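# Push the office chair fully under the desk

## Task

Get the office chair pushed completely in beneath the desk so that it ends upright and level with every wheel on the floor. A chair that has toppled or is left leaning means failure. The result only counts if the chair stays there without the robot holding it.

## Robot and tools

Robot: TidyBot++, a single-arm mobile manipulator. The base is 0.54 m long, 0.50 m wide and 0.38 m tall and rolls on four powered casters. On top sits a seven-joint arm ending in a two-finger gripper. The shoulder is 0.12 m ahead of the base centre and 0.68 m up. There are two cameras: base_camera, fixed on the base and looking forward and down, and wrist_camera, which looks wherever the hand points. The arm begins folded with the hand pointing down; folded, the hand reaches up to 0.08 m beyond the base front and the elbow rises to about 1.15 m.

Frames: the base frame has its origin on the floor below the base centre, with x forward, y to the left and z up. hand_pose is reported in this frame and marks the point between the finger pads; its own z axis runs out along the fingers and its y axis is the closing direction. The odometry frame is wherever the base frame was when the scene began. Heading grows to the left and spans -3.142 to 3.142. base_tilt is in degrees, positive when leaning forward or to the right, with a fixed bias of up to about 1 degree.

execute_actions(actions, cameras): actions is a list holding either one action or nothing; an empty list only reports state and images. One action may have "base", "joints" and "speeds", and all parts begin at the same moment. "base" takes exactly one key, each a relative move from where the base currently is: translate_m (metres, forward positive, -2 to 2), strafe_m (metres, left positive, -2 to 2) or rotate_rad (radians, counter-clockwise from above positive, -6.3 to 6.3). "joints" holds absolute targets keyed by name, in radians: joint_1_rad (unlimited, tolerance 0.039; positive turns the arm clockwise seen from above, opposite to rotate_rad), joint_2_rad shoulder (-2.249 to 2.249), joint_3_rad (unlimited), joint_4_rad elbow (-2.579 to 2.579), joint_5_rad (unlimited), joint_6_rad wrist (-2.099 to 2.099), joint_7_rad (unlimited; with the hand down, positive is counter-clockwise from above), plus gripper_pos, a 0 to 1 scale where 0 is open (about 85 mm gap) and 1 is shut. Unlimited joints go the short way round, so turn them in steps below half a revolution. "speeds" caps that action's base speed: translate_m and strafe_m 0.05 to 0.5 m/s, rotate_rad 0.1 to 1.57 rad/s; the maximum is the default. A base move needing over 8.667 s is rejected, and no action runs past 15 s. Any unknown key or value out of range rejects the whole call with no motion. A joint or base left out of an action may keep pushing toward its previous target. cameras lists base_camera, wrist_camera or all; omitted or null gives all, [] gives none.

Arm geometry: with joint_1_rad 0, joint_3_rad 3.14 and joint_5_rad 0 the arm moves in the vertical plane along base x. Tilt from vertical (positive forward) is joint_2_rad for the upper arm (0.42 m), joint_2_rad - joint_4_rad for the forearm (0.31 m), and that minus joint_6_rad for the hand (0.31 m to the hand point). The hand point sits ahead of the shoulder by the sum of length x sin(angle) and above it by the sum of length x cos(angle). A downward hand reaches at most about 0.94 m high, and only near the base.

Other tools: wait(seconds), 0 to 10, commands nothing and returns state and images. zoom_image(camera, region) enlarges part of that camera's latest full image; region is [x0, y0, x1, y1] in pixels from the top-left, at most 504 by 504. read_manual(section) only returns licence texts. finished_scene(scene) takes the current scene's number and ends it for good, reporting success; call it only when the chair stays in place by itself.

Reading results: base_status and joint_status tell how the last accepted action ended. "done" for the base only means the wheels turned the commanded amount; slipping counts as travel, so a blocked base may say done while far short. "off_target" means it stopped away from the goal and may still push. After "contact_stop" or "time_out" the old target is dropped and the part holds. "joint command not followed" with a "cause:" line means arm targets were withheld, usually because the arm would hit itself; nothing stops the arm striking the base. motor_effort gives percent of maximum, bracketed value being the peak. Friction leaves joints a little off; correct by sending last command plus (wanted minus read). hand_pose can be off by a centimetre or two; trust images. Odometry drifts a few centimetres and degrees over many moves. Motor temperatures are listed per joint; MOTOR HOT appears from 60 °C, and at 75 °C an OVER-TEMPERATURE FAULT lets the arm sag.

Camera calibration (OpenCV style, base frame) is given for both cameras: base_camera pinhole 644x364, wrist_camera fisheye 644x476; expect small errors, larger for the wrist camera.

Things to avoid: if the arm snags on something at roughly 0.8 m or higher while the base keeps going, the robot can tip; a sideways push on a raised hand can lift wheels. Driving the arm into objects can trip a torque fault (joints 1-4 limit 104.5 N m, 5-7 limit 51.3 N m), freezing the arm for 10 s while the base continues. Avoid slamming, knocking the chair over, and very hard pushes; push gently, low on the chair, then back away so the robot no longer touches it. The simulation keeps running while you think, holding the last command.

Each tool is called as name([rows], argument=value, ...), one row to a line, values as JSON.

## Session

execute_actions(actions=[])

Scene clock: 0.00 s.
Motor temperatures (°C, as the motors report them): [30 29 30 31 34 41 39]
base_odometry: x=+0.000 y=+0.000 heading=+0.000 (m, m, rad; odometry frame)
base_tilt: forward=+0.5 right=+0.1 (deg)
base_status: not commanded
joint_positions: joint_1_rad=+0.028 joint_2_rad=-0.315 joint_3_rad=+3.129 joint_4_rad=-2.553 joint_5_rad=+0.034 joint_6_rad=-0.908 joint_7_rad=+1.592 gripper_pos=+0.000
joint_status: not commanded
motor_effort: joint_1_rad=-2 joint_2_rad=-2 joint_3_rad=+1 joint_4_rad=+16 joint_5_rad=+0 joint_6_rad=+0 joint_7_rad=+1 (%)
hand_pose: x=+0.2339 y=-0.0094 z=+0.5761 quat_wxyz=(+0.015, +1.000, +0.013, -0.003) (m; base frame)
pictures: base_camera, wrist_camera
Images, in order (width x height): base_camera 644x364, wrist_camera 644x476.

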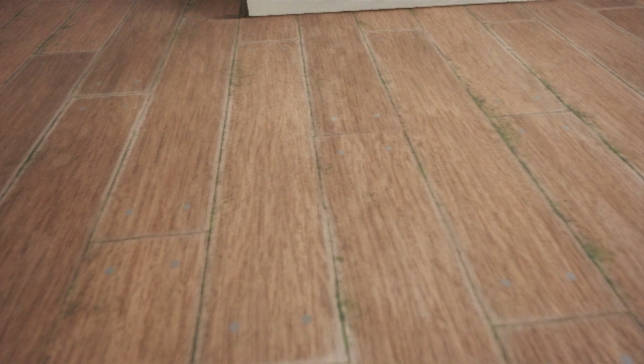

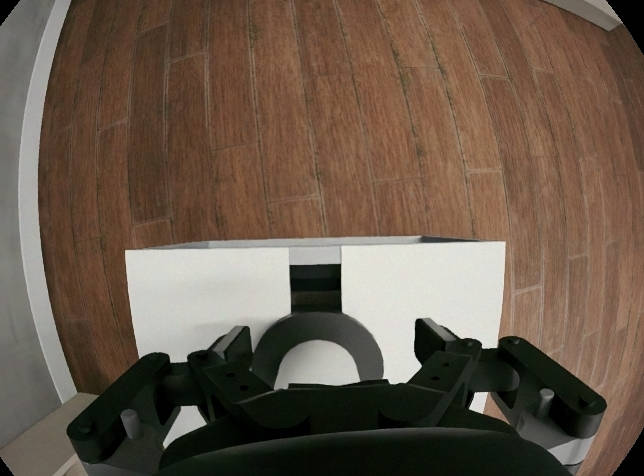

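execute_actions([
  {"joints": {"joint_6_rad": 0.4}},
])

Scene clock: 7.30 s.
Motor temperatures (°C, as the motors report them): [30 29 30 31 34 41 39]
base_odometry: x=+0.000 y=+0.000 heading=+0.000 (m, m, rad; odometry frame)
base_tilt: forward=+0.5 right=+0.1 (deg)
base_status: not commanded
joint_positions: joint_1_rad=+0.028 joint_2_rad=-0.315 joint_3_rad=+3.129 joint_4_rad=-2.552 joint_5_rad=+0.034 joint_6_rad=+0.385 joint_7_rad=+1.592 gripper_pos=+0.000
joint_status: all done
motor_effort: joint_1_rad=-1(1) joint_2_rad=-6(7) joint_3_rad=+1(1) joint_4_rad=+18(18) joint_5_rad=-1(0) joint_6_rad=+7(7) joint_7_rad=+0(0) (%)
hand_pose: x=+0.5347 y=-0.0008 z=+0.8011 quat_wxyz=(+0.017, +0.799, +0.020, +0.601) (m; base frame)
pictures: base_camera, wrist_camera
camera_calibration (this result's frames):
wrist_camera: T_world_to_cam=[[0.0108831, -0.999938, 0.00245563, 0.00216423], [-0.300924, -0.0056171, -0.953632, 0.97626], [0.953586, 0.00963951, -0.300966, -0.134289], [0, 0, 0, 1]] pos_world=[0.421813, 0.00894232, 0.890571]
Images, in order (width x height): base_camera 644x364, wrist_camera 644x476.

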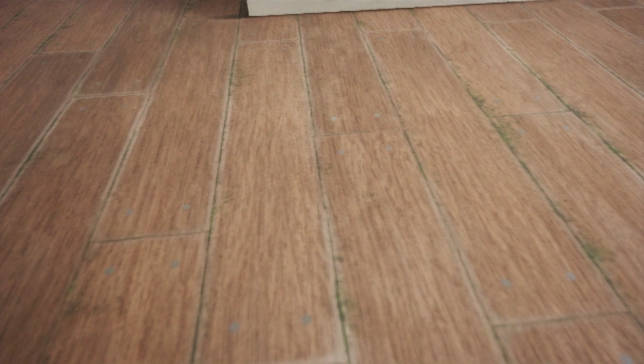

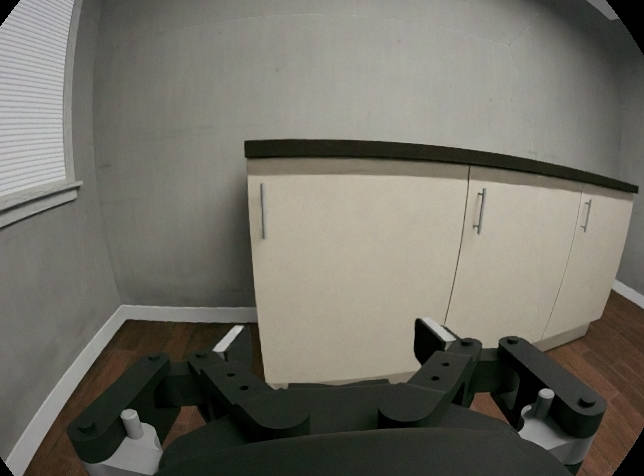

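execute_actions([
  {"joints": {"joint_1_rad": 1.4}},
], cameras=["wrist_camera"])

Scene clock: 13.53 s.
Motor temperatures (°C, as the motors report them): [30 29 30 31 34 41 39]
base_odometry: x=+0.000 y=+0.000 heading=+0.000 (m, m, rad; odometry frame)
base_tilt: forward=+0.5 right=+0.1 (deg)
base_status: not commanded
joint_positions: joint_1_rad=+1.389 joint_2_rad=-0.315 joint_3_rad=+3.129 joint_4_rad=-2.552 joint_5_rad=+0.034 joint_6_rad=+0.385 joint_7_rad=+1.592 gripper_pos=+0.000
joint_status: all done
motor_effort: joint_1_rad=-1(2) joint_2_rad=-7(7) joint_3_rad=+1(2) joint_4_rad=+18(19) joint_5_rad=-1(1) joint_6_rad=+7(7) joint_7_rad=+1(0) (%)
hand_pose: x=+0.2050 y=-0.4067 z=+0.8011 quat_wxyz=(+0.391, +0.634, -0.487, +0.456) (m; base frame)
pictures: wrist_camera
camera_calibration (this result's frames):
wrist_camera: T_world_to_cam=[[-0.975666, -0.219247, 0.00245597, 0.119563], [-0.0682714, 0.293131, -0.953632, 0.948575], [0.208361, -0.930594, -0.300966, -0.0456078], [0, 0, 0, 1]] pos_world=[0.190917, -0.294285, 0.890571]
Images, in order (width x height): wrist_camera 644x476.

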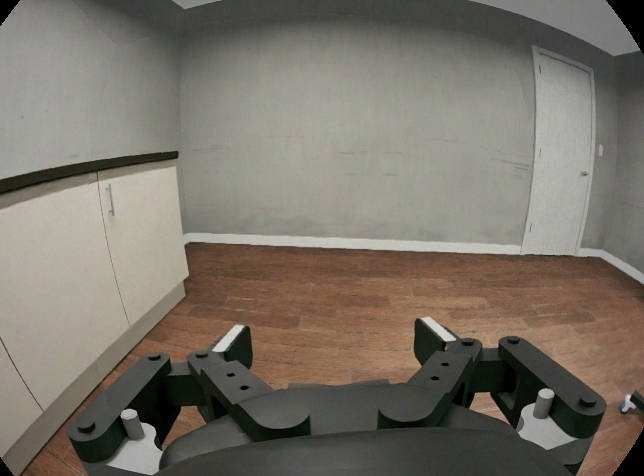

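execute_actions([
  {"joints": {"joint_1_rad": 2.6}},
], cameras=["wrist_camera"])

Scene clock: 20.13 s.
Motor temperatures (°C, as the motors report them): [30 29 30 31 34 41 39]
base_odometry: x=+0.000 y=+0.000 heading=+0.000 (m, m, rad; odometry frame)
base_tilt: forward=+0.5 right=+0.1 (deg)
base_status: not commanded
joint_positions: joint_1_rad=+2.589 joint_2_rad=-0.315 joint_3_rad=+3.129 joint_4_rad=-2.552 joint_5_rad=+0.034 joint_6_rad=+0.385 joint_7_rad=+1.592 gripper_pos=+0.000
joint_status: all done
motor_effort: joint_1_rad=-1(2) joint_2_rad=-7(7) joint_3_rad=+1(2) joint_4_rad=+18(19) joint_5_rad=+0(1) joint_6_rad=+7(7) joint_7_rad=+1(1) (%)
hand_pose: x=-0.2289 y=-0.2275 z=+0.8011 quat_wxyz=(+0.580, +0.248, -0.760, +0.156) (m; base frame)
pictures: wrist_camera
camera_calibration (this result's frames):
wrist_camera: T_world_to_cam=[[-0.557874, 0.829922, 0.0024558, 0.0698461], [0.248473, 0.169846, -0.953632, 0.910882], [-0.791857, -0.531396, -0.300966, 0.0734179], [0, 0, 0, 1]] pos_world=[-0.129228, -0.173662, 0.890571]
Images, in order (width x height): wrist_camera 644x476.

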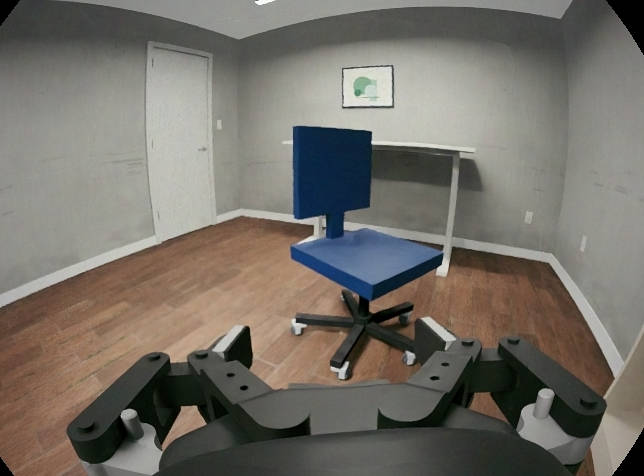

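execute_actions([
  {"base": {"rotate_rad": -2.6}, "joints": {"joint_1_rad": 0.0}},
])

Scene clock: 99.70 s.
Motor temperatures (°C, as the motors report them): [30 29 30 31 34 41 39]
base_odometry: x=+0.000 y=+0.000 heading=-2.599 (m, m, rad; odometry frame)
base_tilt: forward=+0.5 right=+0.1 (deg)
base_status: done
joint_positions: joint_1_rad=+0.011 joint_2_rad=-0.315 joint_3_rad=+3.129 joint_4_rad=-2.552 joint_5_rad=+0.034 joint_6_rad=+0.385 joint_7_rad=+1.592 gripper_pos=+0.000
joint_status: all done
motor_effort: joint_1_rad=-2(1) joint_2_rad=-7(8) joint_3_rad=+1(2) joint_4_rad=+18(19) joint_5_rad=-1(1) joint_6_rad=+7(6) joint_7_rad=+1(0) (%)
hand_pose: x=+0.5346 y=+0.0063 z=+0.8011 quat_wxyz=(+0.012, +0.799, +0.027, +0.601) (m; base frame)
pictures: base_camera, wrist_camera
camera_calibration (this result's frames):
wrist_camera: T_world_to_cam=[[0.0277927, -0.999611, 0.00245603, 0.000151629], [-0.300786, -0.010706, -0.953632, 0.976244], [0.953287, 0.0257653, -0.300966, -0.134254], [0, 0, 0, 1]] pos_world=[0.421618, 0.0140623, 0.890571]
Images, in order (width x height): base_camera 644x364, wrist_camera 644x476.

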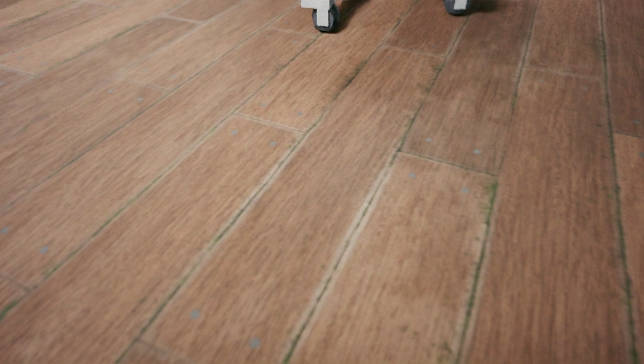

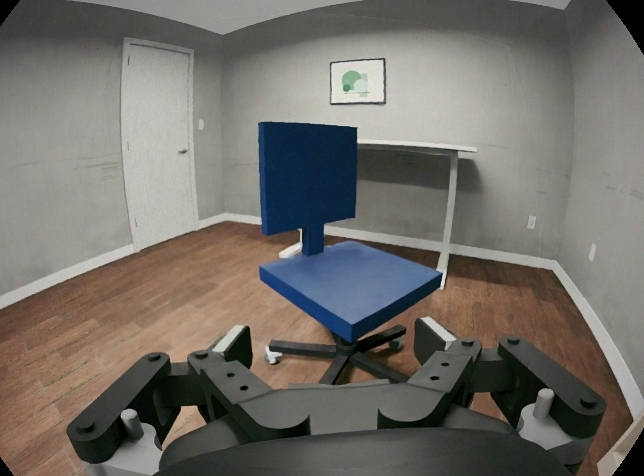

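zoom_image(camera="wrist_camera", region=[230, 100, 500, 380])

Region (230, 100, 500, 380) of wrist_camera's 644x476 image, scaled by 1.800; it fills the left 486 columns of this view, and the rest is white.

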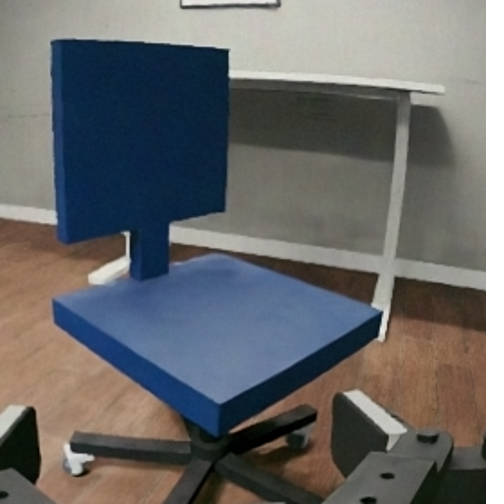

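zoom_image(camera="wrist_camera", region=[250, 190, 390, 300])

Region (250, 190, 390, 300) of wrist_camera's 644x476 image, scaled by 3.600; it fills the top 396 rows of this view, and the rest is white.

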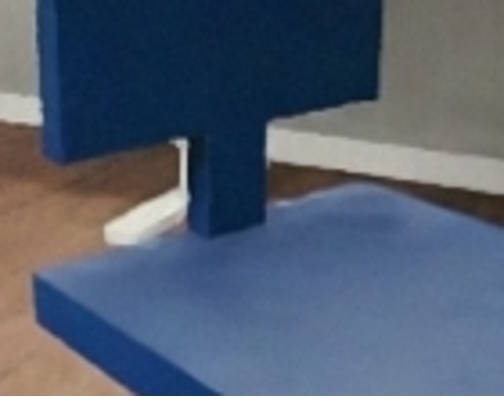

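execute_actions([
  {"base": {"translate_m": 0.2}, "joints": {"joint_1_rad": 0.0, "joint_2_rad": 1.0, "joint_3_rad": 3.14, "joint_4_rad": -1.1, "joint_5_rad": 0.0, "joint_6_rad": -1.04, "joint_7_rad": 1.57, "gripper_pos": 1.0}},
])

Scene clock: 222.40 s.
Motor temperatures (°C, as the motors report them): [30 29 30 32 34 41 39]
base_odometry: x=-0.172 y=-0.103 heading=-2.600 (m, m, rad; odometry frame)
base_tilt: forward=+0.5 right=+0.1 (deg)
base_status: done
joint_positions: joint_1_rad=+0.011 joint_2_rad=+0.996 joint_3_rad=+3.129 joint_4_rad=-1.112 joint_5_rad=+0.034 joint_6_rad=-1.003 joint_7_rad=+1.592 gripper_pos=+0.999
joint_status: all done
motor_effort: joint_1_rad=-1(1) joint_2_rad=-46(47) joint_3_rad=+0(0) joint_4_rad=+14(21) joint_5_rad=+0(1) joint_6_rad=+0(7) joint_7_rad=+1(1) (%)
hand_pose: x=+0.7518 y=-0.0077 z=+0.4388 quat_wxyz=(+0.009, +1.000, +0.017, +0.015) (m; base frame)
pictures: base_camera, wrist_camera
camera_calibration (this result's frames):
wrist_camera: T_world_to_cam=[[-0.0120309, -0.999916, 0.00485369, 0.00993273], [-0.999905, 0.011998, -0.00675592, 0.806202], [0.00669712, -0.00493451, -0.999965, 0.568197], [0, 0, 0, 1]] pos_world=[0.80244, 0.00306286, 0.573576]
Images, in order (width x height): base_camera 644x364, wrist_camera 644x476.

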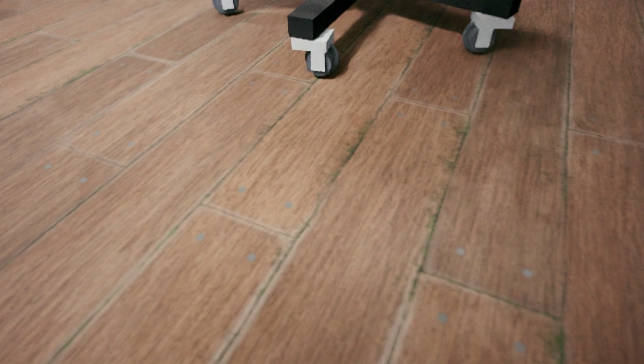

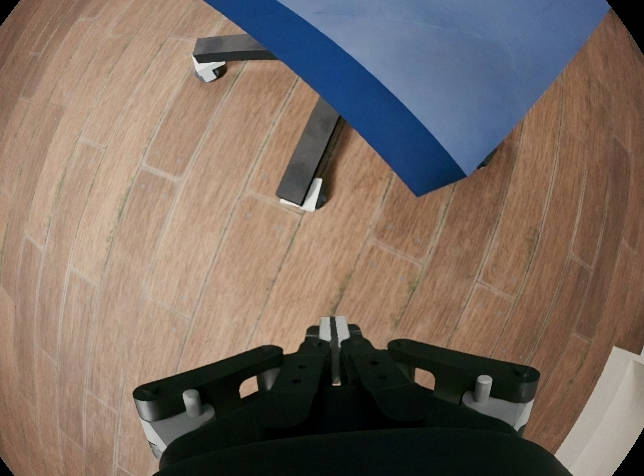

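execute_actions([
  {"base": {"strafe_m": 0.05}, "joints": {"joint_7_rad": 0.72}},
], cameras=[])

execute_actions([
  {"base": {"translate_m": 0.13}, "speeds": {"translate_m": 0.2}},
])

Scene clock: 249.07 s.
Motor temperatures (°C, as the motors report them): [30 30 30 32 34 41 39]
base_odometry: x=-0.146 y=-0.146 heading=-2.600 (m, m, rad; odometry frame)
base_tilt: forward=+0.5 right=+0.1 (deg)
base_status: done
joint_positions: joint_1_rad=-0.004 joint_2_rad=+0.996 joint_3_rad=+3.132 joint_4_rad=-1.111 joint_5_rad=+0.034 joint_6_rad=-1.004 joint_7_rad=+0.739 gripper_pos=+0.999
joint_status: all done
motor_effort: joint_1_rad=-1(6) joint_2_rad=-46(46) joint_3_rad=+0(2) joint_4_rad=+15(15) joint_5_rad=-1(0) joint_6_rad=+0(1) joint_7_rad=+1(1) (%)
hand_pose: x=+0.7520 y=+0.0002 z=+0.4390 quat_wxyz=(+0.003, +0.920, -0.392, +0.019) (m; base frame)
pictures: none
No camera images: the call's "cameras" was empty. Leave "cameras" out to get every camera's image.

Scene clock: 250.47 s.
Motor temperatures (°C, as the motors report them): [30 30 30 32 34 41 39]
base_odometry: x=-0.257 y=-0.214 heading=-2.600 (m, m, rad; odometry frame)
base_tilt: forward=+0.5 right=+0.1 (deg)
base_status: done
joint_positions: joint_1_rad=-0.004 joint_2_rad=+0.996 joint_3_rad=+3.132 joint_4_rad=-1.107 joint_5_rad=+0.034 joint_6_rad=-1.005 joint_7_rad=+0.739 gripper_pos=+0.999
joint_status: not commanded
motor_effort: joint_1_rad=-1(4) joint_2_rad=-46(49) joint_3_rad=+0(1) joint_4_rad=+15(17) joint_5_rad=+0(0) joint_6_rad=+0(0) joint_7_rad=+1(1) (%)
hand_pose: x=+0.7534 y=+0.0002 z=+0.4400 quat_wxyz=(+0.003, +0.920, -0.392, +0.020) (m; base frame)
pictures: base_camera, wrist_camera
camera_calibration (this result's frames):
wrist_camera: T_world_to_cam=[[-0.751873, -0.658846, -0.0246848, 0.588141], [-0.658737, 0.752253, -0.0134623, 0.553453], [0.0274388, 0.00613884, -0.999605, 0.553648], [0, 0, 0, 1]] pos_world=[0.791596, -0.0322412, 0.575398]
Images, in order (width x height): base_camera 644x364, wrist_camera 644x476.

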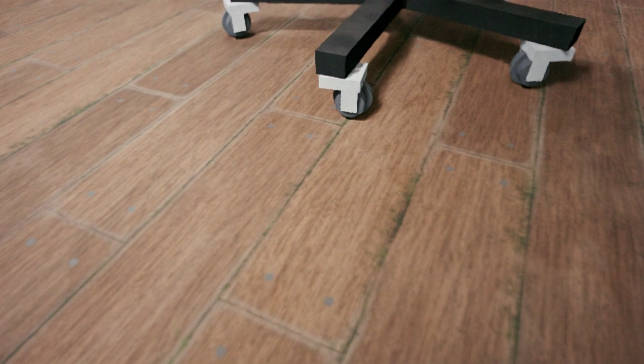

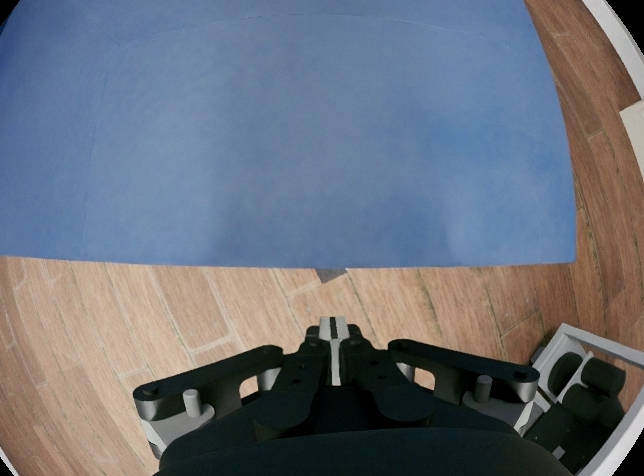

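execute_actions([
  {"base": {"strafe_m": -0.13}, "speeds": {"strafe_m": 0.08}},
])

Scene clock: 261.47 s.
Motor temperatures (°C, as the motors report them): [30 30 30 32 34 41 39]
base_odometry: x=-0.325 y=-0.102 heading=-2.600 (m, m, rad; odometry frame)
base_tilt: forward=+0.5 right=+0.1 (deg)
base_status: done
joint_positions: joint_1_rad=-0.004 joint_2_rad=+0.997 joint_3_rad=+3.132 joint_4_rad=-1.106 joint_5_rad=+0.025 joint_6_rad=-1.039 joint_7_rad=+0.739 gripper_pos=+0.999
joint_status: not commanded
motor_effort: joint_1_rad=-2(4) joint_2_rad=-46(47) joint_3_rad=+0(5) joint_4_rad=+15(19) joint_5_rad=+0(3) joint_6_rad=-1(5) joint_7_rad=+1(0) (%)
hand_pose: x=+0.7430 y=+0.0023 z=+0.4396 quat_wxyz=(+0.006, +0.919, -0.394, +0.003) (m; base frame)
pictures: base_camera, wrist_camera
camera_calibration (this result's frames):
wrist_camera: T_world_to_cam=[[-0.755867, -0.654713, -0.00388649, 0.575517], [-0.654695, 0.755763, 0.0140305, 0.529931], [-0.00624867, 0.0131496, -0.999894, 0.578601], [0, 0, 0, 1]] pos_world=[0.785573, -0.0313125, 0.573341]
Images, in order (width x height): base_camera 644x364, wrist_camera 644x476.

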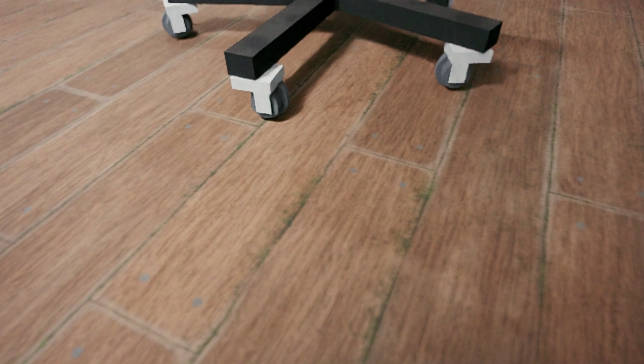

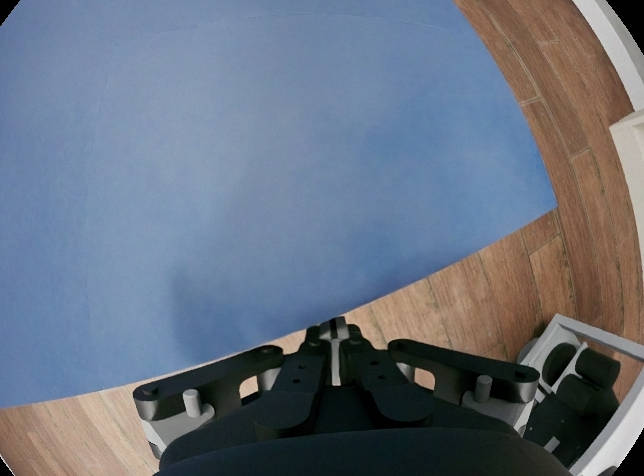

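execute_actions([
  {"base": {"strafe_m": -0.16}, "joints": {"joint_7_rad": 1.3}, "speeds": {"strafe_m": 0.1}},
])

Scene clock: 322.40 s.
Motor temperatures (°C, as the motors report them): [30 31 30 32 34 41 39]
base_odometry: x=-0.407 y=+0.035 heading=-2.600 (m, m, rad; odometry frame)
base_tilt: forward=+0.5 right=+0.0 (deg)
base_status: done
joint_positions: joint_1_rad=+0.000 joint_2_rad=+0.997 joint_3_rad=+3.132 joint_4_rad=-1.108 joint_5_rad=+0.024 joint_6_rad=-1.039 joint_7_rad=+1.280 gripper_pos=+0.999
joint_status: all done
motor_effort: joint_1_rad=-2(3) joint_2_rad=-46(48) joint_3_rad=+0(4) joint_4_rad=+14(19) joint_5_rad=-1(2) joint_6_rad=-1(3) joint_7_rad=+0(0) (%)
hand_pose: x=+0.7420 y=+0.0000 z=+0.4387 quat_wxyz=(+0.007, +0.991, -0.136, -0.001) (m; base frame)
pictures: base_camera, wrist_camera
camera_calibration (this result's frames):
wrist_camera: T_world_to_cam=[[-0.315232, -0.949015, 0.000137123, 0.244573], [-0.948765, 0.315152, 0.0229146, 0.74536], [-0.0217895, 0.00709333, -0.999737, 0.58923], [0, 0, 0, 1]] pos_world=[0.797107, -0.00697772, 0.571962]
Images, in order (width x height): base_camera 644x364, wrist_camera 644x476.

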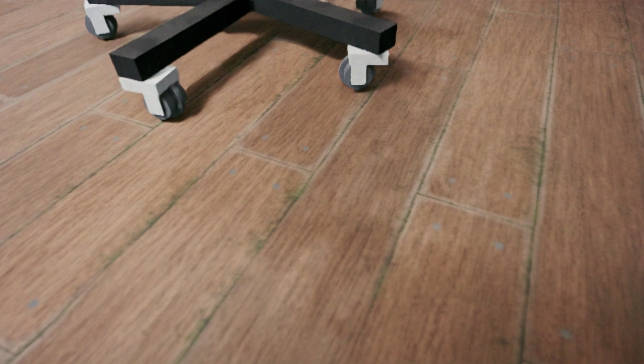

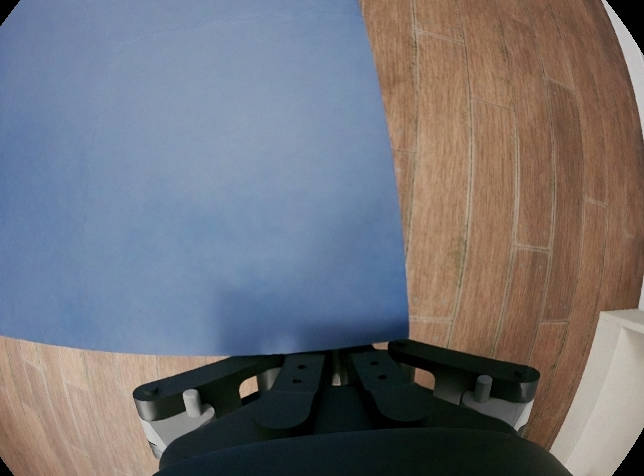

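execute_actions([
  {"base": {"translate_m": 0.07}, "joints": {"joint_7_rad": 1.6}, "speeds": {"translate_m": 0.08}},
])

Scene clock: 347.47 s.
Motor temperatures (°C, as the motors report them): [30 32 30 32 34 41 39]
base_odometry: x=-0.468 y=-0.001 heading=-2.600 (m, m, rad; odometry frame)
base_tilt: forward=+0.5 right=+0.1 (deg)
base_status: done
joint_positions: joint_1_rad=+0.008 joint_2_rad=+1.001 joint_3_rad=+3.144 joint_4_rad=-1.109 joint_5_rad=+0.024 joint_6_rad=-1.050 joint_7_rad=+1.577 gripper_pos=+0.999
joint_status: all done
motor_effort: joint_1_rad=-1(6) joint_2_rad=-46(49) joint_3_rad=+0(3) joint_4_rad=+14(21) joint_5_rad=+0(3) joint_6_rad=-1(7) joint_7_rad=+1(1) (%)
hand_pose: x=+0.7376 y=-0.0110 z=+0.4364 quat_wxyz=(+0.011, +1.000, +0.005, -0.009) (m; base frame)
pictures: base_camera, wrist_camera
camera_calibration (this result's frames):
wrist_camera: T_world_to_cam=[[-0.0369919, -0.999267, 0.00984021, 0.0226797], [-0.998448, 0.0373683, 0.0413016, 0.770213], [-0.041639, -0.0082971, -0.999098, 0.601119], [0, 0, 0, 1]] pos_world=[0.794886, -0.00113095, 0.568543]
Images, in order (width x height): base_camera 644x364, wrist_camera 644x476.

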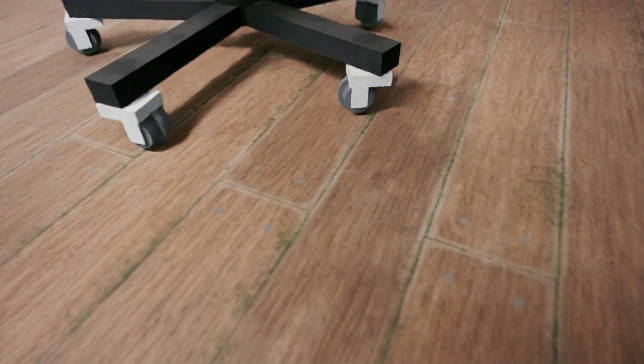

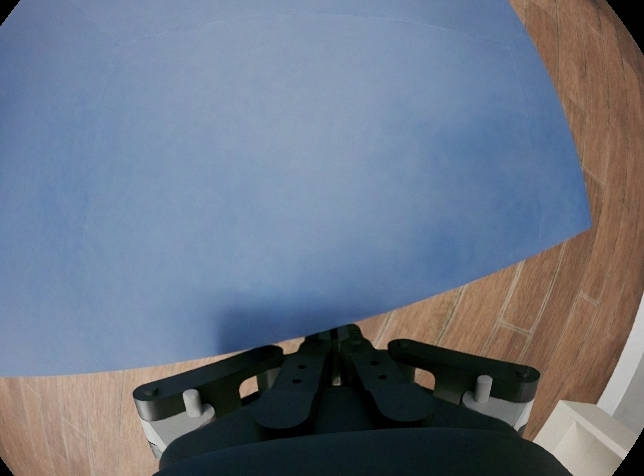

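execute_actions([
  {"base": {"strafe_m": -0.095}, "joints": {"joint_7_rad": 1.9}, "speeds": {"strafe_m": 0.2}},
], cameras=[])

execute_actions([
  {"base": {"translate_m": 0.11}, "speeds": {"translate_m": 0.08}},
])

Scene clock: 358.00 s.
Motor temperatures (°C, as the motors report them): [30 32 30 32 34 41 39]
base_odometry: x=-0.517 y=+0.080 heading=-2.600 (m, m, rad; odometry frame)
base_tilt: forward=+0.5 right=+0.1 (deg)
base_status: done
joint_positions: joint_1_rad=+0.005 joint_2_rad=+1.001 joint_3_rad=+3.144 joint_4_rad=-1.108 joint_5_rad=+0.024 joint_6_rad=-1.050 joint_7_rad=+1.882 gripper_pos=+0.999
joint_status: all done
motor_effort: joint_1_rad=-1(5) joint_2_rad=-46(47) joint_3_rad=+1(1) joint_4_rad=+15(15) joint_5_rad=+0(1) joint_6_rad=-1(1) joint_7_rad=+1(0) (%)
hand_pose: x=+0.7376 y=-0.0091 z=+0.4365 quat_wxyz=(+0.010, +0.987, +0.158, -0.010) (m; base frame)
pictures: none
No camera images: the call's "cameras" was empty. Leave "cameras" out to get every camera's image.

Scene clock: 360.00 s.
Motor temperatures (°C, as the motors report them): [30 32 30 32 34 41 39]
base_odometry: x=-0.612 y=+0.024 heading=-2.600 (m, m, rad; odometry frame)
base_tilt: forward=+0.5 right=+0.0 (deg)
base_status: done
joint_positions: joint_1_rad=+0.006 joint_2_rad=+0.999 joint_3_rad=+3.147 joint_4_rad=-1.105 joint_5_rad=+0.024 joint_6_rad=-1.051 joint_7_rad=+1.882 gripper_pos=+0.999
joint_status: not commanded
motor_effort: joint_1_rad=-1(8) joint_2_rad=-46(49) joint_3_rad=+0(5) joint_4_rad=+14(21) joint_5_rad=-1(4) joint_6_rad=+0(7) joint_7_rad=+0(0) (%)
hand_pose: x=+0.7393 y=-0.0114 z=+0.4387 quat_wxyz=(+0.011, +0.988, +0.157, -0.009) (m; base frame)
pictures: base_camera, wrist_camera
camera_calibration (this result's frames):
wrist_camera: T_world_to_cam=[[0.264412, -0.964382, 0.00734639, -0.19895], [-0.96356, -0.263852, 0.043976, 0.741472], [-0.0404713, -0.0187065, -0.999006, 0.602438], [0, 0, 0, 1]] pos_world=[0.791439, 0.0150445, 0.570693]
Images, in order (width x height): base_camera 644x364, wrist_camera 644x476.

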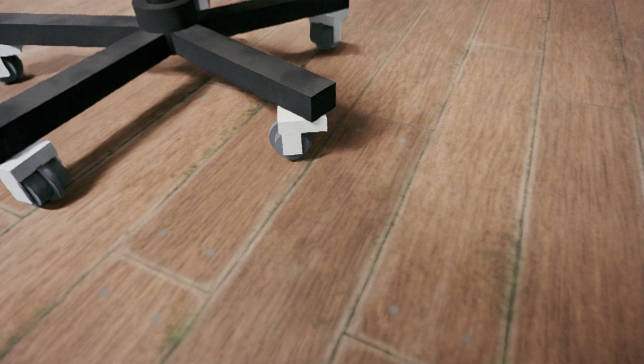

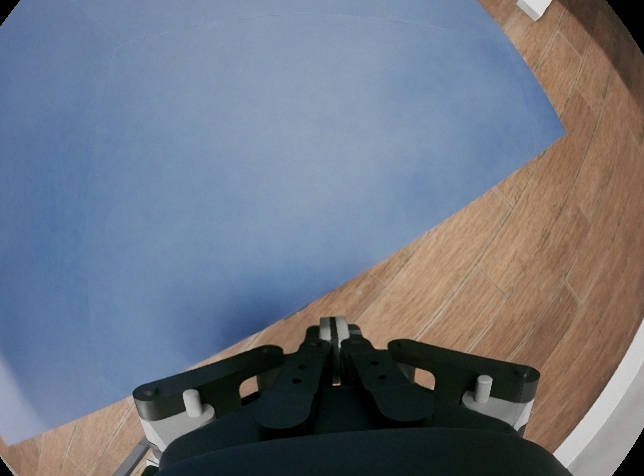

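execute_actions([
  {"base": {"translate_m": 0.045}, "joints": {"joint_7_rad": 2.3}, "speeds": {"translate_m": 0.06}},
])

Scene clock: 439.60 s.
Motor temperatures (°C, as the motors report them): [30 33 30 32 34 41 39]
base_odometry: x=-0.650 y=+0.000 heading=-2.601 (m, m, rad; odometry frame)
base_tilt: forward=+0.5 right=+0.0 (deg)
base_status: done
joint_positions: joint_1_rad=+0.014 joint_2_rad=+0.999 joint_3_rad=+3.150 joint_4_rad=-1.105 joint_5_rad=+0.024 joint_6_rad=-1.051 joint_7_rad=+2.285 gripper_pos=+0.999
joint_status: all done
motor_effort: joint_1_rad=-4(7) joint_2_rad=-46(49) joint_3_rad=-2(4) joint_4_rad=+16(21) joint_5_rad=-3(5) joint_6_rad=+1(5) joint_7_rad=+1(1) (%)
hand_pose: x=+0.7392 y=-0.0180 z=+0.4387 quat_wxyz=(+0.011, +0.938, +0.347, -0.011) (m; base frame)
pictures: base_camera, wrist_camera
camera_calibration (this result's frames):
wrist_camera: T_world_to_cam=[[0.61377, -0.789485, 0.000181034, -0.457296], [-0.78842, -0.612931, 0.0520549, 0.600371], [-0.0409856, -0.0320925, -0.998644, 0.602295], [0, 0, 0, 1]] pos_world=[0.778705, 0.0262866, 0.570309]
Images, in order (width x height): base_camera 644x364, wrist_camera 644x476.

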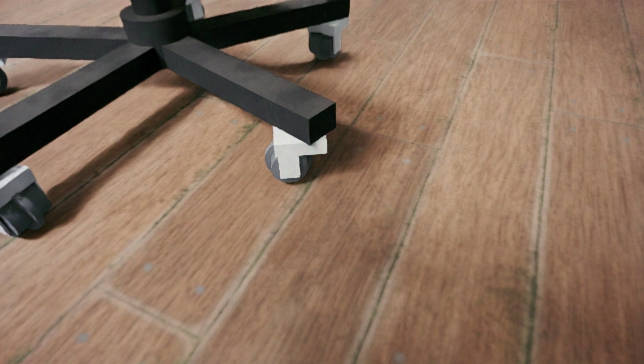

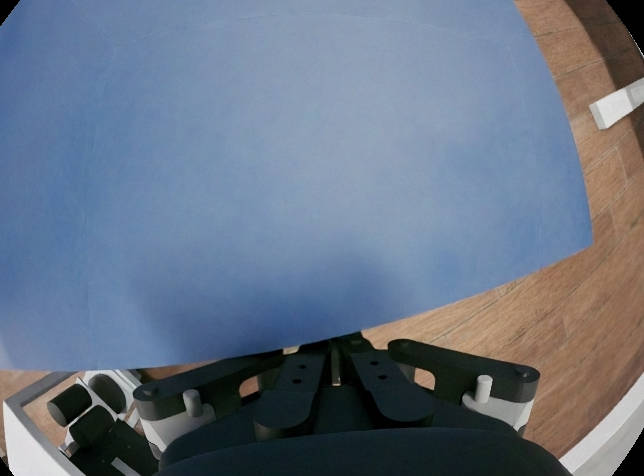

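execute_actions([
  {"base": {"translate_m": 0.025}, "speeds": {"translate_m": 0.06}},
], cameras=["wrist_camera"])

Scene clock: 453.50 s.
Motor temperatures (°C, as the motors report them): [30 33 30 32 34 41 39]
base_odometry: x=-0.672 y=-0.012 heading=-2.601 (m, m, rad; odometry frame)
base_tilt: forward=+0.5 right=+0.1 (deg)
base_status: done
joint_positions: joint_1_rad=+0.020 joint_2_rad=+0.998 joint_3_rad=+3.154 joint_4_rad=-1.107 joint_5_rad=+0.024 joint_6_rad=-1.051 joint_7_rad=+2.285 gripper_pos=+0.999
joint_status: not commanded
motor_effort: joint_1_rad=-5(9) joint_2_rad=-45(47) joint_3_rad=-2(5) joint_4_rad=+14(20) joint_5_rad=-3(5) joint_6_rad=+0(6) joint_7_rad=+0(0) (%)
hand_pose: x=+0.7385 y=-0.0244 z=+0.4386 quat_wxyz=(+0.012, +0.939, +0.342, -0.012) (m; base frame)
pictures: wrist_camera
camera_calibration (this result's frames):
wrist_camera: T_world_to_cam=[[0.606795, -0.794855, 0.00245941, -0.457817], [-0.793728, -0.605763, 0.0552027, 0.598586], [-0.0423883, -0.0354488, -0.998472, 0.602825], [0, 0, 0, 1]] pos_world=[0.778468, 0.0200729, 0.569987]
Images, in order (width x height): wrist_camera 644x476.

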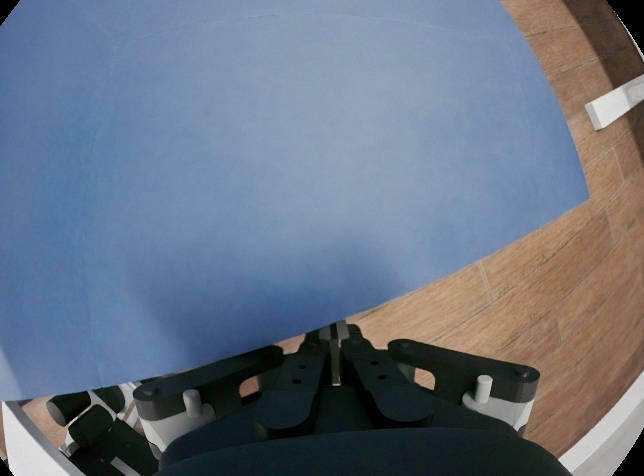

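execute_actions([
  {"base": {"rotate_rad": -0.541}, "speeds": {"rotate_rad": 0.6}},
], cameras=[])

execute_actions([
  {"base": {"translate_m": -0.8}, "joints": {"joint_6_rad": 0.813, "joint_7_rad": 1.57, "joint_1_rad": 0.0, "gripper_pos": 0.0}},
])

Scene clock: 504.33 s.
Motor temperatures (°C, as the motors report them): [30 33 30 32 34 41 39]
base_odometry: x=-0.672 y=-0.012 heading=+3.141 (m, m, rad; odometry frame)
base_tilt: forward=+0.5 right=+0.1 (deg)
base_status: done
joint_positions: joint_1_rad=+0.001 joint_2_rad=+0.998 joint_3_rad=+3.141 joint_4_rad=-1.106 joint_5_rad=+0.024 joint_6_rad=-1.051 joint_7_rad=+2.285 gripper_pos=+0.999
joint_status: not commanded
motor_effort: joint_1_rad=-1(6) joint_2_rad=-46(47) joint_3_rad=+0(3) joint_4_rad=+16(16) joint_5_rad=+0(2) joint_6_rad=+0(0) joint_7_rad=+1(0) (%)
hand_pose: x=+0.7389 y=-0.0057 z=+0.4387 quat_wxyz=(+0.007, +0.935, +0.355, -0.010) (m; base frame)
pictures: none
No camera images: the call's "cameras" was empty. Leave "cameras" out to get every camera's image.

Scene clock: 507.27 s.
Motor temperatures (°C, as the motors report them): [30 33 30 32 34 41 39]
base_odometry: x=+0.128 y=-0.014 heading=+3.140 (m, m, rad; odometry frame)
base_tilt: forward=+0.5 right=+0.1 (deg)
base_status: done
joint_positions: joint_1_rad=+0.001 joint_2_rad=+0.992 joint_3_rad=+3.141 joint_4_rad=-1.103 joint_5_rad=+0.024 joint_6_rad=+0.798 joint_7_rad=+1.602 gripper_pos=+0.000
joint_status: all done
motor_effort: joint_1_rad=-2(1) joint_2_rad=-51(53) joint_3_rad=+0(0) joint_4_rad=+20(22) joint_5_rad=-1(1) joint_6_rad=+7(8) joint_7_rad=+0(1) (%)
hand_pose: x=+1.0431 y=+0.0059 z=+0.8384 quat_wxyz=(+0.014, +0.604, +0.021, +0.797) (m; base frame)
pictures: base_camera, wrist_camera
camera_calibration (this result's frames):
wrist_camera: T_world_to_cam=[[0.0282476, -0.999561, 0.00895054, -0.0203698], [0.246164, -0.0017223, -0.969227, 0.607208], [0.968816, 0.0295817, 0.246007, -1.08257], [0, 0, 0, 1]] pos_world=[0.899911, 0.0127091, 0.855023]
Images, in order (width x height): base_camera 644x364, wrist_camera 644x476.

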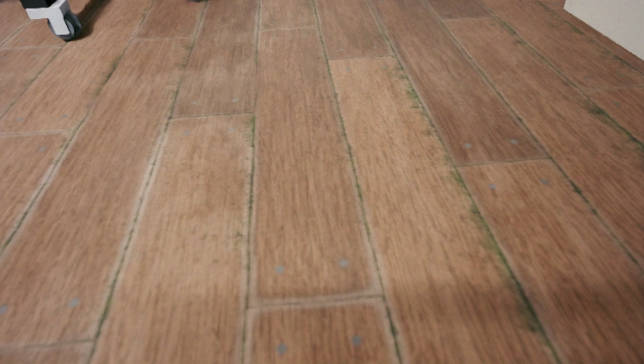

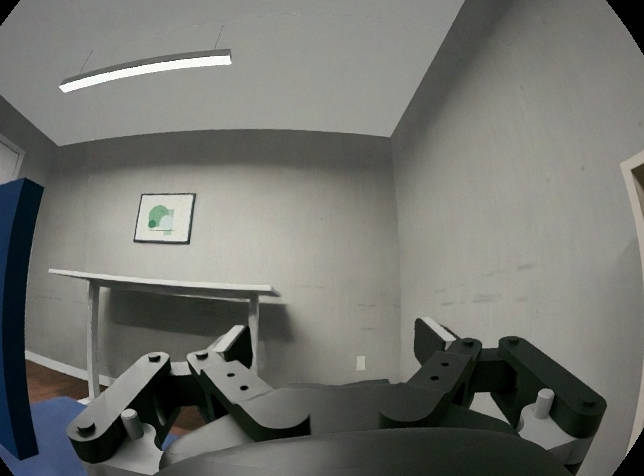

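execute_actions([
  {"base": {"translate_m": -0.12}, "joints": {"joint_2_rad": 2.0, "joint_4_rad": -0.384}},
], cameras=[])

execute_actions([
  {"base": {"strafe_m": 0.66}},
])

Scene clock: 536.30 s.
Motor temperatures (°C, as the motors report them): [30 34 30 32 34 41 39]
base_odometry: x=+0.248 y=-0.014 heading=+3.140 (m, m, rad; odometry frame)
base_tilt: forward=+0.5 right=+0.1 (deg)
base_status: done
joint_positions: joint_1_rad=+0.001 joint_2_rad=+1.998 joint_3_rad=+3.141 joint_4_rad=-0.394 joint_5_rad=+0.024 joint_6_rad=+0.798 joint_7_rad=+1.602 gripper_pos=+0.000
joint_status: all done
motor_effort: joint_1_rad=-1(1) joint_2_rad=-51(58) joint_3_rad=+0(0) joint_4_rad=+17(20) joint_5_rad=-1(1) joint_6_rad=+7(8) joint_7_rad=+1(1) (%)
hand_pose: x=+1.0275 y=+0.0059 z=+0.2704 quat_wxyz=(+0.011, +0.715, +0.023, +0.699) (m; base frame)
pictures: none
No camera images: the call's "cameras" was empty. Leave "cameras" out to get every camera's image.

Scene clock: 538.97 s.
Motor temperatures (°C, as the motors report them): [30 34 30 32 34 41 39]
base_odometry: x=+0.247 y=-0.674 heading=+3.140 (m, m, rad; odometry frame)
base_tilt: forward=+0.5 right=+0.1 (deg)
base_status: done
joint_positions: joint_1_rad=-0.003 joint_2_rad=+1.998 joint_3_rad=+3.141 joint_4_rad=-0.394 joint_5_rad=+0.024 joint_6_rad=+0.798 joint_7_rad=+1.602 gripper_pos=+0.000
joint_status: not commanded
motor_effort: joint_1_rad=-2(5) joint_2_rad=-51(51) joint_3_rad=+0(0) joint_4_rad=+17(18) joint_5_rad=+0(1) joint_6_rad=+7(8) joint_7_rad=+1(0) (%)
hand_pose: x=+1.0274 y=+0.0097 z=+0.2704 quat_wxyz=(+0.009, +0.715, +0.024, +0.699) (m; base frame)
pictures: base_camera, wrist_camera
camera_calibration (this result's frames):
wrist_camera: T_world_to_cam=[[0.033763, -0.99943, 0.0000396477, -0.0142702], [-0.0475955, -0.00164751, -0.998865, 0.370416], [0.998296, 0.0337228, -0.047624, -0.878684], [0, 0, 0, 1]] pos_world=[0.895298, 0.0159799, 0.32815]
Images, in order (width x height): base_camera 644x364, wrist_camera 644x476.

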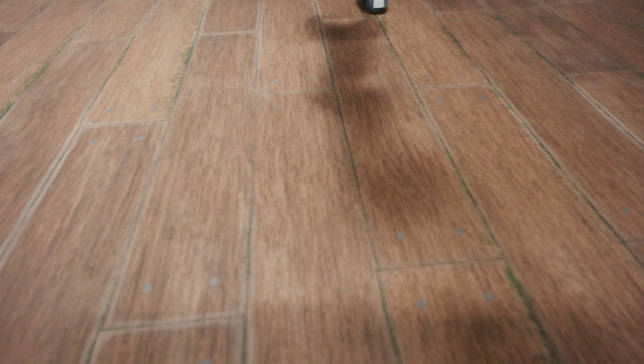

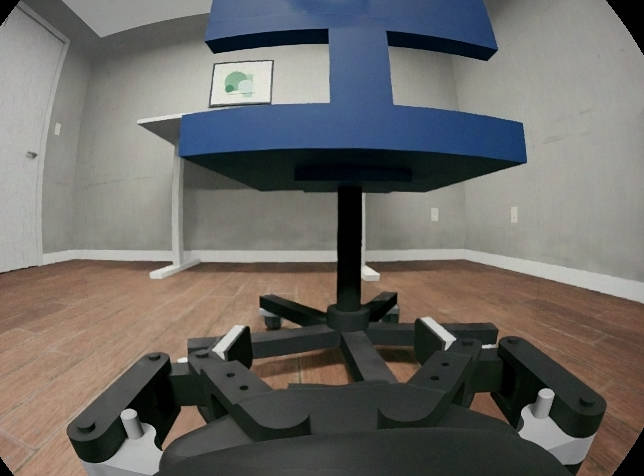

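execute_actions([
  {"base": {"strafe_m": -0.045}},
], cameras=[])

execute_actions([
  {"base": {"translate_m": 0.33}, "speeds": {"translate_m": 0.3}},
])

Scene clock: 588.57 s.
Motor temperatures (°C, as the motors report them): [30 34 30 32 34 41 39]
base_odometry: x=+0.247 y=-0.629 heading=+3.140 (m, m, rad; odometry frame)
base_tilt: forward=+0.5 right=+0.1 (deg)
base_status: done
joint_positions: joint_1_rad=+0.005 joint_2_rad=+1.998 joint_3_rad=+3.141 joint_4_rad=-0.394 joint_5_rad=+0.024 joint_6_rad=+0.798 joint_7_rad=+1.602 gripper_pos=+0.000
joint_status: not commanded
motor_effort: joint_1_rad=-2(6) joint_2_rad=-50(52) joint_3_rad=+0(0) joint_4_rad=+17(18) joint_5_rad=-1(1) joint_6_rad=+8(7) joint_7_rad=+0(1) (%)
hand_pose: x=+1.0275 y=+0.0021 z=+0.2704 quat_wxyz=(+0.012, +0.715, +0.021, +0.699) (m; base frame)
pictures: none
No camera images: the call's "cameras" was empty. Leave "cameras" out to get every camera's image.

Scene clock: 590.60 s.
Motor temperatures (°C, as the motors report them): [30 34 30 32 34 41 39]
base_odometry: x=-0.083 y=-0.629 heading=+3.141 (m, m, rad; odometry frame)
base_tilt: forward=+0.5 right=+0.1 (deg)
base_status: done
joint_positions: joint_1_rad=+0.005 joint_2_rad=+1.999 joint_3_rad=+3.141 joint_4_rad=-0.392 joint_5_rad=+0.024 joint_6_rad=+0.798 joint_7_rad=+1.602 gripper_pos=+0.000
joint_status: not commanded
motor_effort: joint_1_rad=-1(2) joint_2_rad=-51(54) joint_3_rad=+0(0) joint_4_rad=+17(18) joint_5_rad=-1(1) joint_6_rad=+7(8) joint_7_rad=+0(1) (%)
hand_pose: x=+1.0276 y=+0.0021 z=+0.2707 quat_wxyz=(+0.012, +0.714, +0.021, +0.699) (m; base frame)
pictures: base_camera, wrist_camera
camera_calibration (this result's frames):
wrist_camera: T_world_to_cam=[[0.0253267, -0.999679, 0.0000832312, -0.0132826], [-0.0461869, -0.00125331, -0.998932, 0.369311], [0.998612, 0.0252958, -0.0462038, -0.879297], [0, 0, 0, 1]] pos_world=[0.89547, 0.0094271, 0.32829]
Images, in order (width x height): base_camera 644x364, wrist_camera 644x476.

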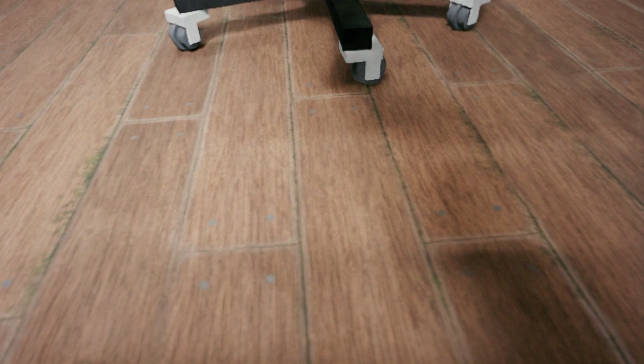

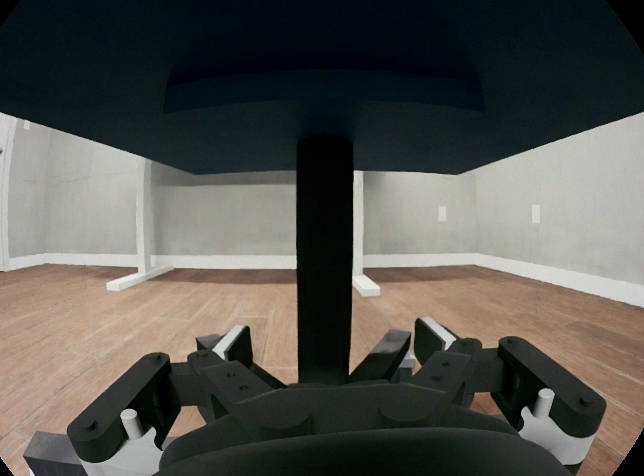

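execute_actions([
  {"base": {"translate_m": 0.125}, "speeds": {"translate_m": 0.15}},
])

Scene clock: 601.40 s.
Motor temperatures (°C, as the motors report them): [30 34 30 32 34 41 39]
base_odometry: x=-0.208 y=-0.629 heading=+3.141 (m, m, rad; odometry frame)
base_tilt: forward=+0.5 right=+0.0 (deg)
base_status: done
joint_positions: joint_1_rad=+0.005 joint_2_rad=+1.999 joint_3_rad=+3.141 joint_4_rad=-0.391 joint_5_rad=+0.024 joint_6_rad=+0.798 joint_7_rad=+1.602 gripper_pos=+0.000
joint_status: not commanded
motor_effort: joint_1_rad=-1(2) joint_2_rad=-52(52) joint_3_rad=+0(0) joint_4_rad=+18(18) joint_5_rad=-1(1) joint_6_rad=+8(8) joint_7_rad=+0(1) (%)
hand_pose: x=+1.0275 y=+0.0021 z=+0.2705 quat_wxyz=(+0.012, +0.714, +0.021, +0.699) (m; base frame)
pictures: base_camera, wrist_camera
camera_calibration (this result's frames):
wrist_camera: T_world_to_cam=[[0.0254093, -0.999677, 0.0000865361, -0.0132905], [-0.0460745, -0.00125757, -0.998937, 0.369003], [0.998615, 0.0253783, -0.0460916, -0.879254], [0, 0, 0, 1]] pos_world=[0.895375, 0.00949181, 0.328086]
Images, in order (width x height): base_camera 644x364, wrist_camera 644x476.

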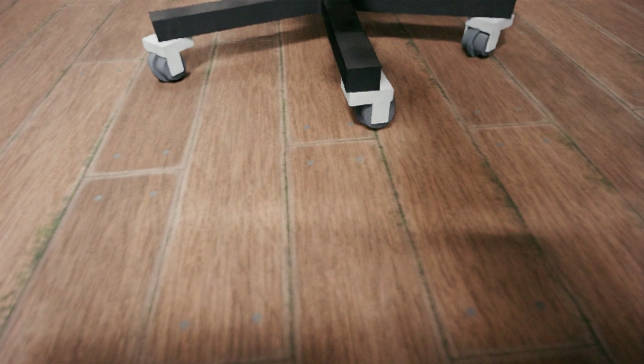

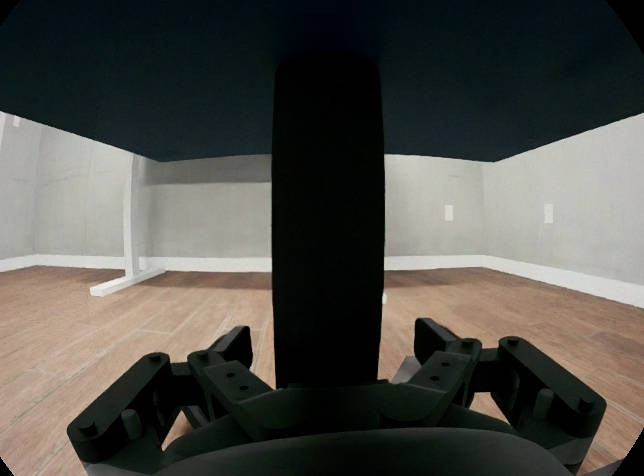

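execute_actions([
  {"joints": {"gripper_pos": 1.0}},
])

Scene clock: 606.00 s.
Motor temperatures (°C, as the motors report them): [30 34 30 32 34 41 39]
base_odometry: x=-0.208 y=-0.629 heading=+3.141 (m, m, rad; odometry frame)
base_tilt: forward=+0.5 right=+0.0 (deg)
base_status: not commanded
joint_positions: joint_1_rad=+0.001 joint_2_rad=+2.000 joint_3_rad=+3.141 joint_4_rad=-0.390 joint_5_rad=+0.022 joint_6_rad=+0.799 joint_7_rad=+1.599 gripper_pos=+0.472
joint_status: gripper_pos off_target (ended at +0.472, target +1.000)
motor_effort: joint_1_rad=-2(6) joint_2_rad=-50(53) joint_3_rad=+0(1) joint_4_rad=+18(18) joint_5_rad=+0(4) joint_6_rad=+6(7) joint_7_rad=+1(3) (%)
hand_pose: x=+1.0273 y=+0.0055 z=+0.2703 quat_wxyz=(+0.010, +0.714, +0.021, +0.700) (m; base frame)
pictures: base_camera, wrist_camera
camera_calibration (this result's frames):
wrist_camera: T_world_to_cam=[[0.0278736, -0.999603, -0.00404185, -0.0113314], [-0.0455105, 0.00277021, -0.99896, 0.368129], [0.998575, 0.0280286, -0.0454152, -0.879227], [0, 0, 0, 1]] pos_world=[0.895044, 0.0122968, 0.32777]
Images, in order (width x height): base_camera 644x364, wrist_camera 644x476.

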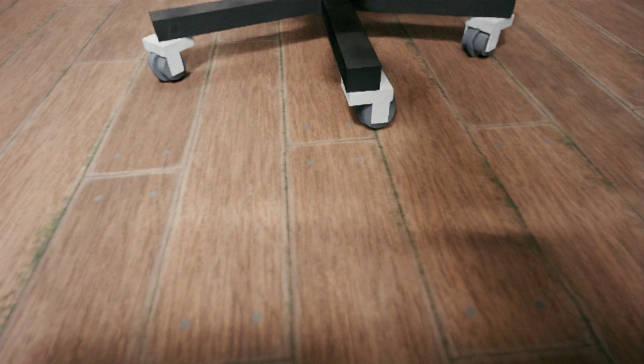

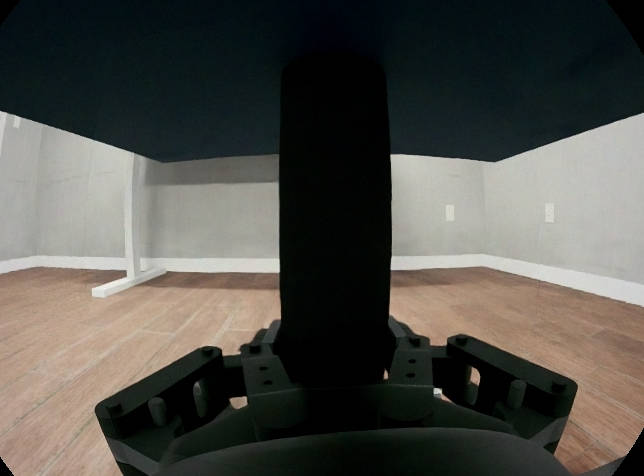

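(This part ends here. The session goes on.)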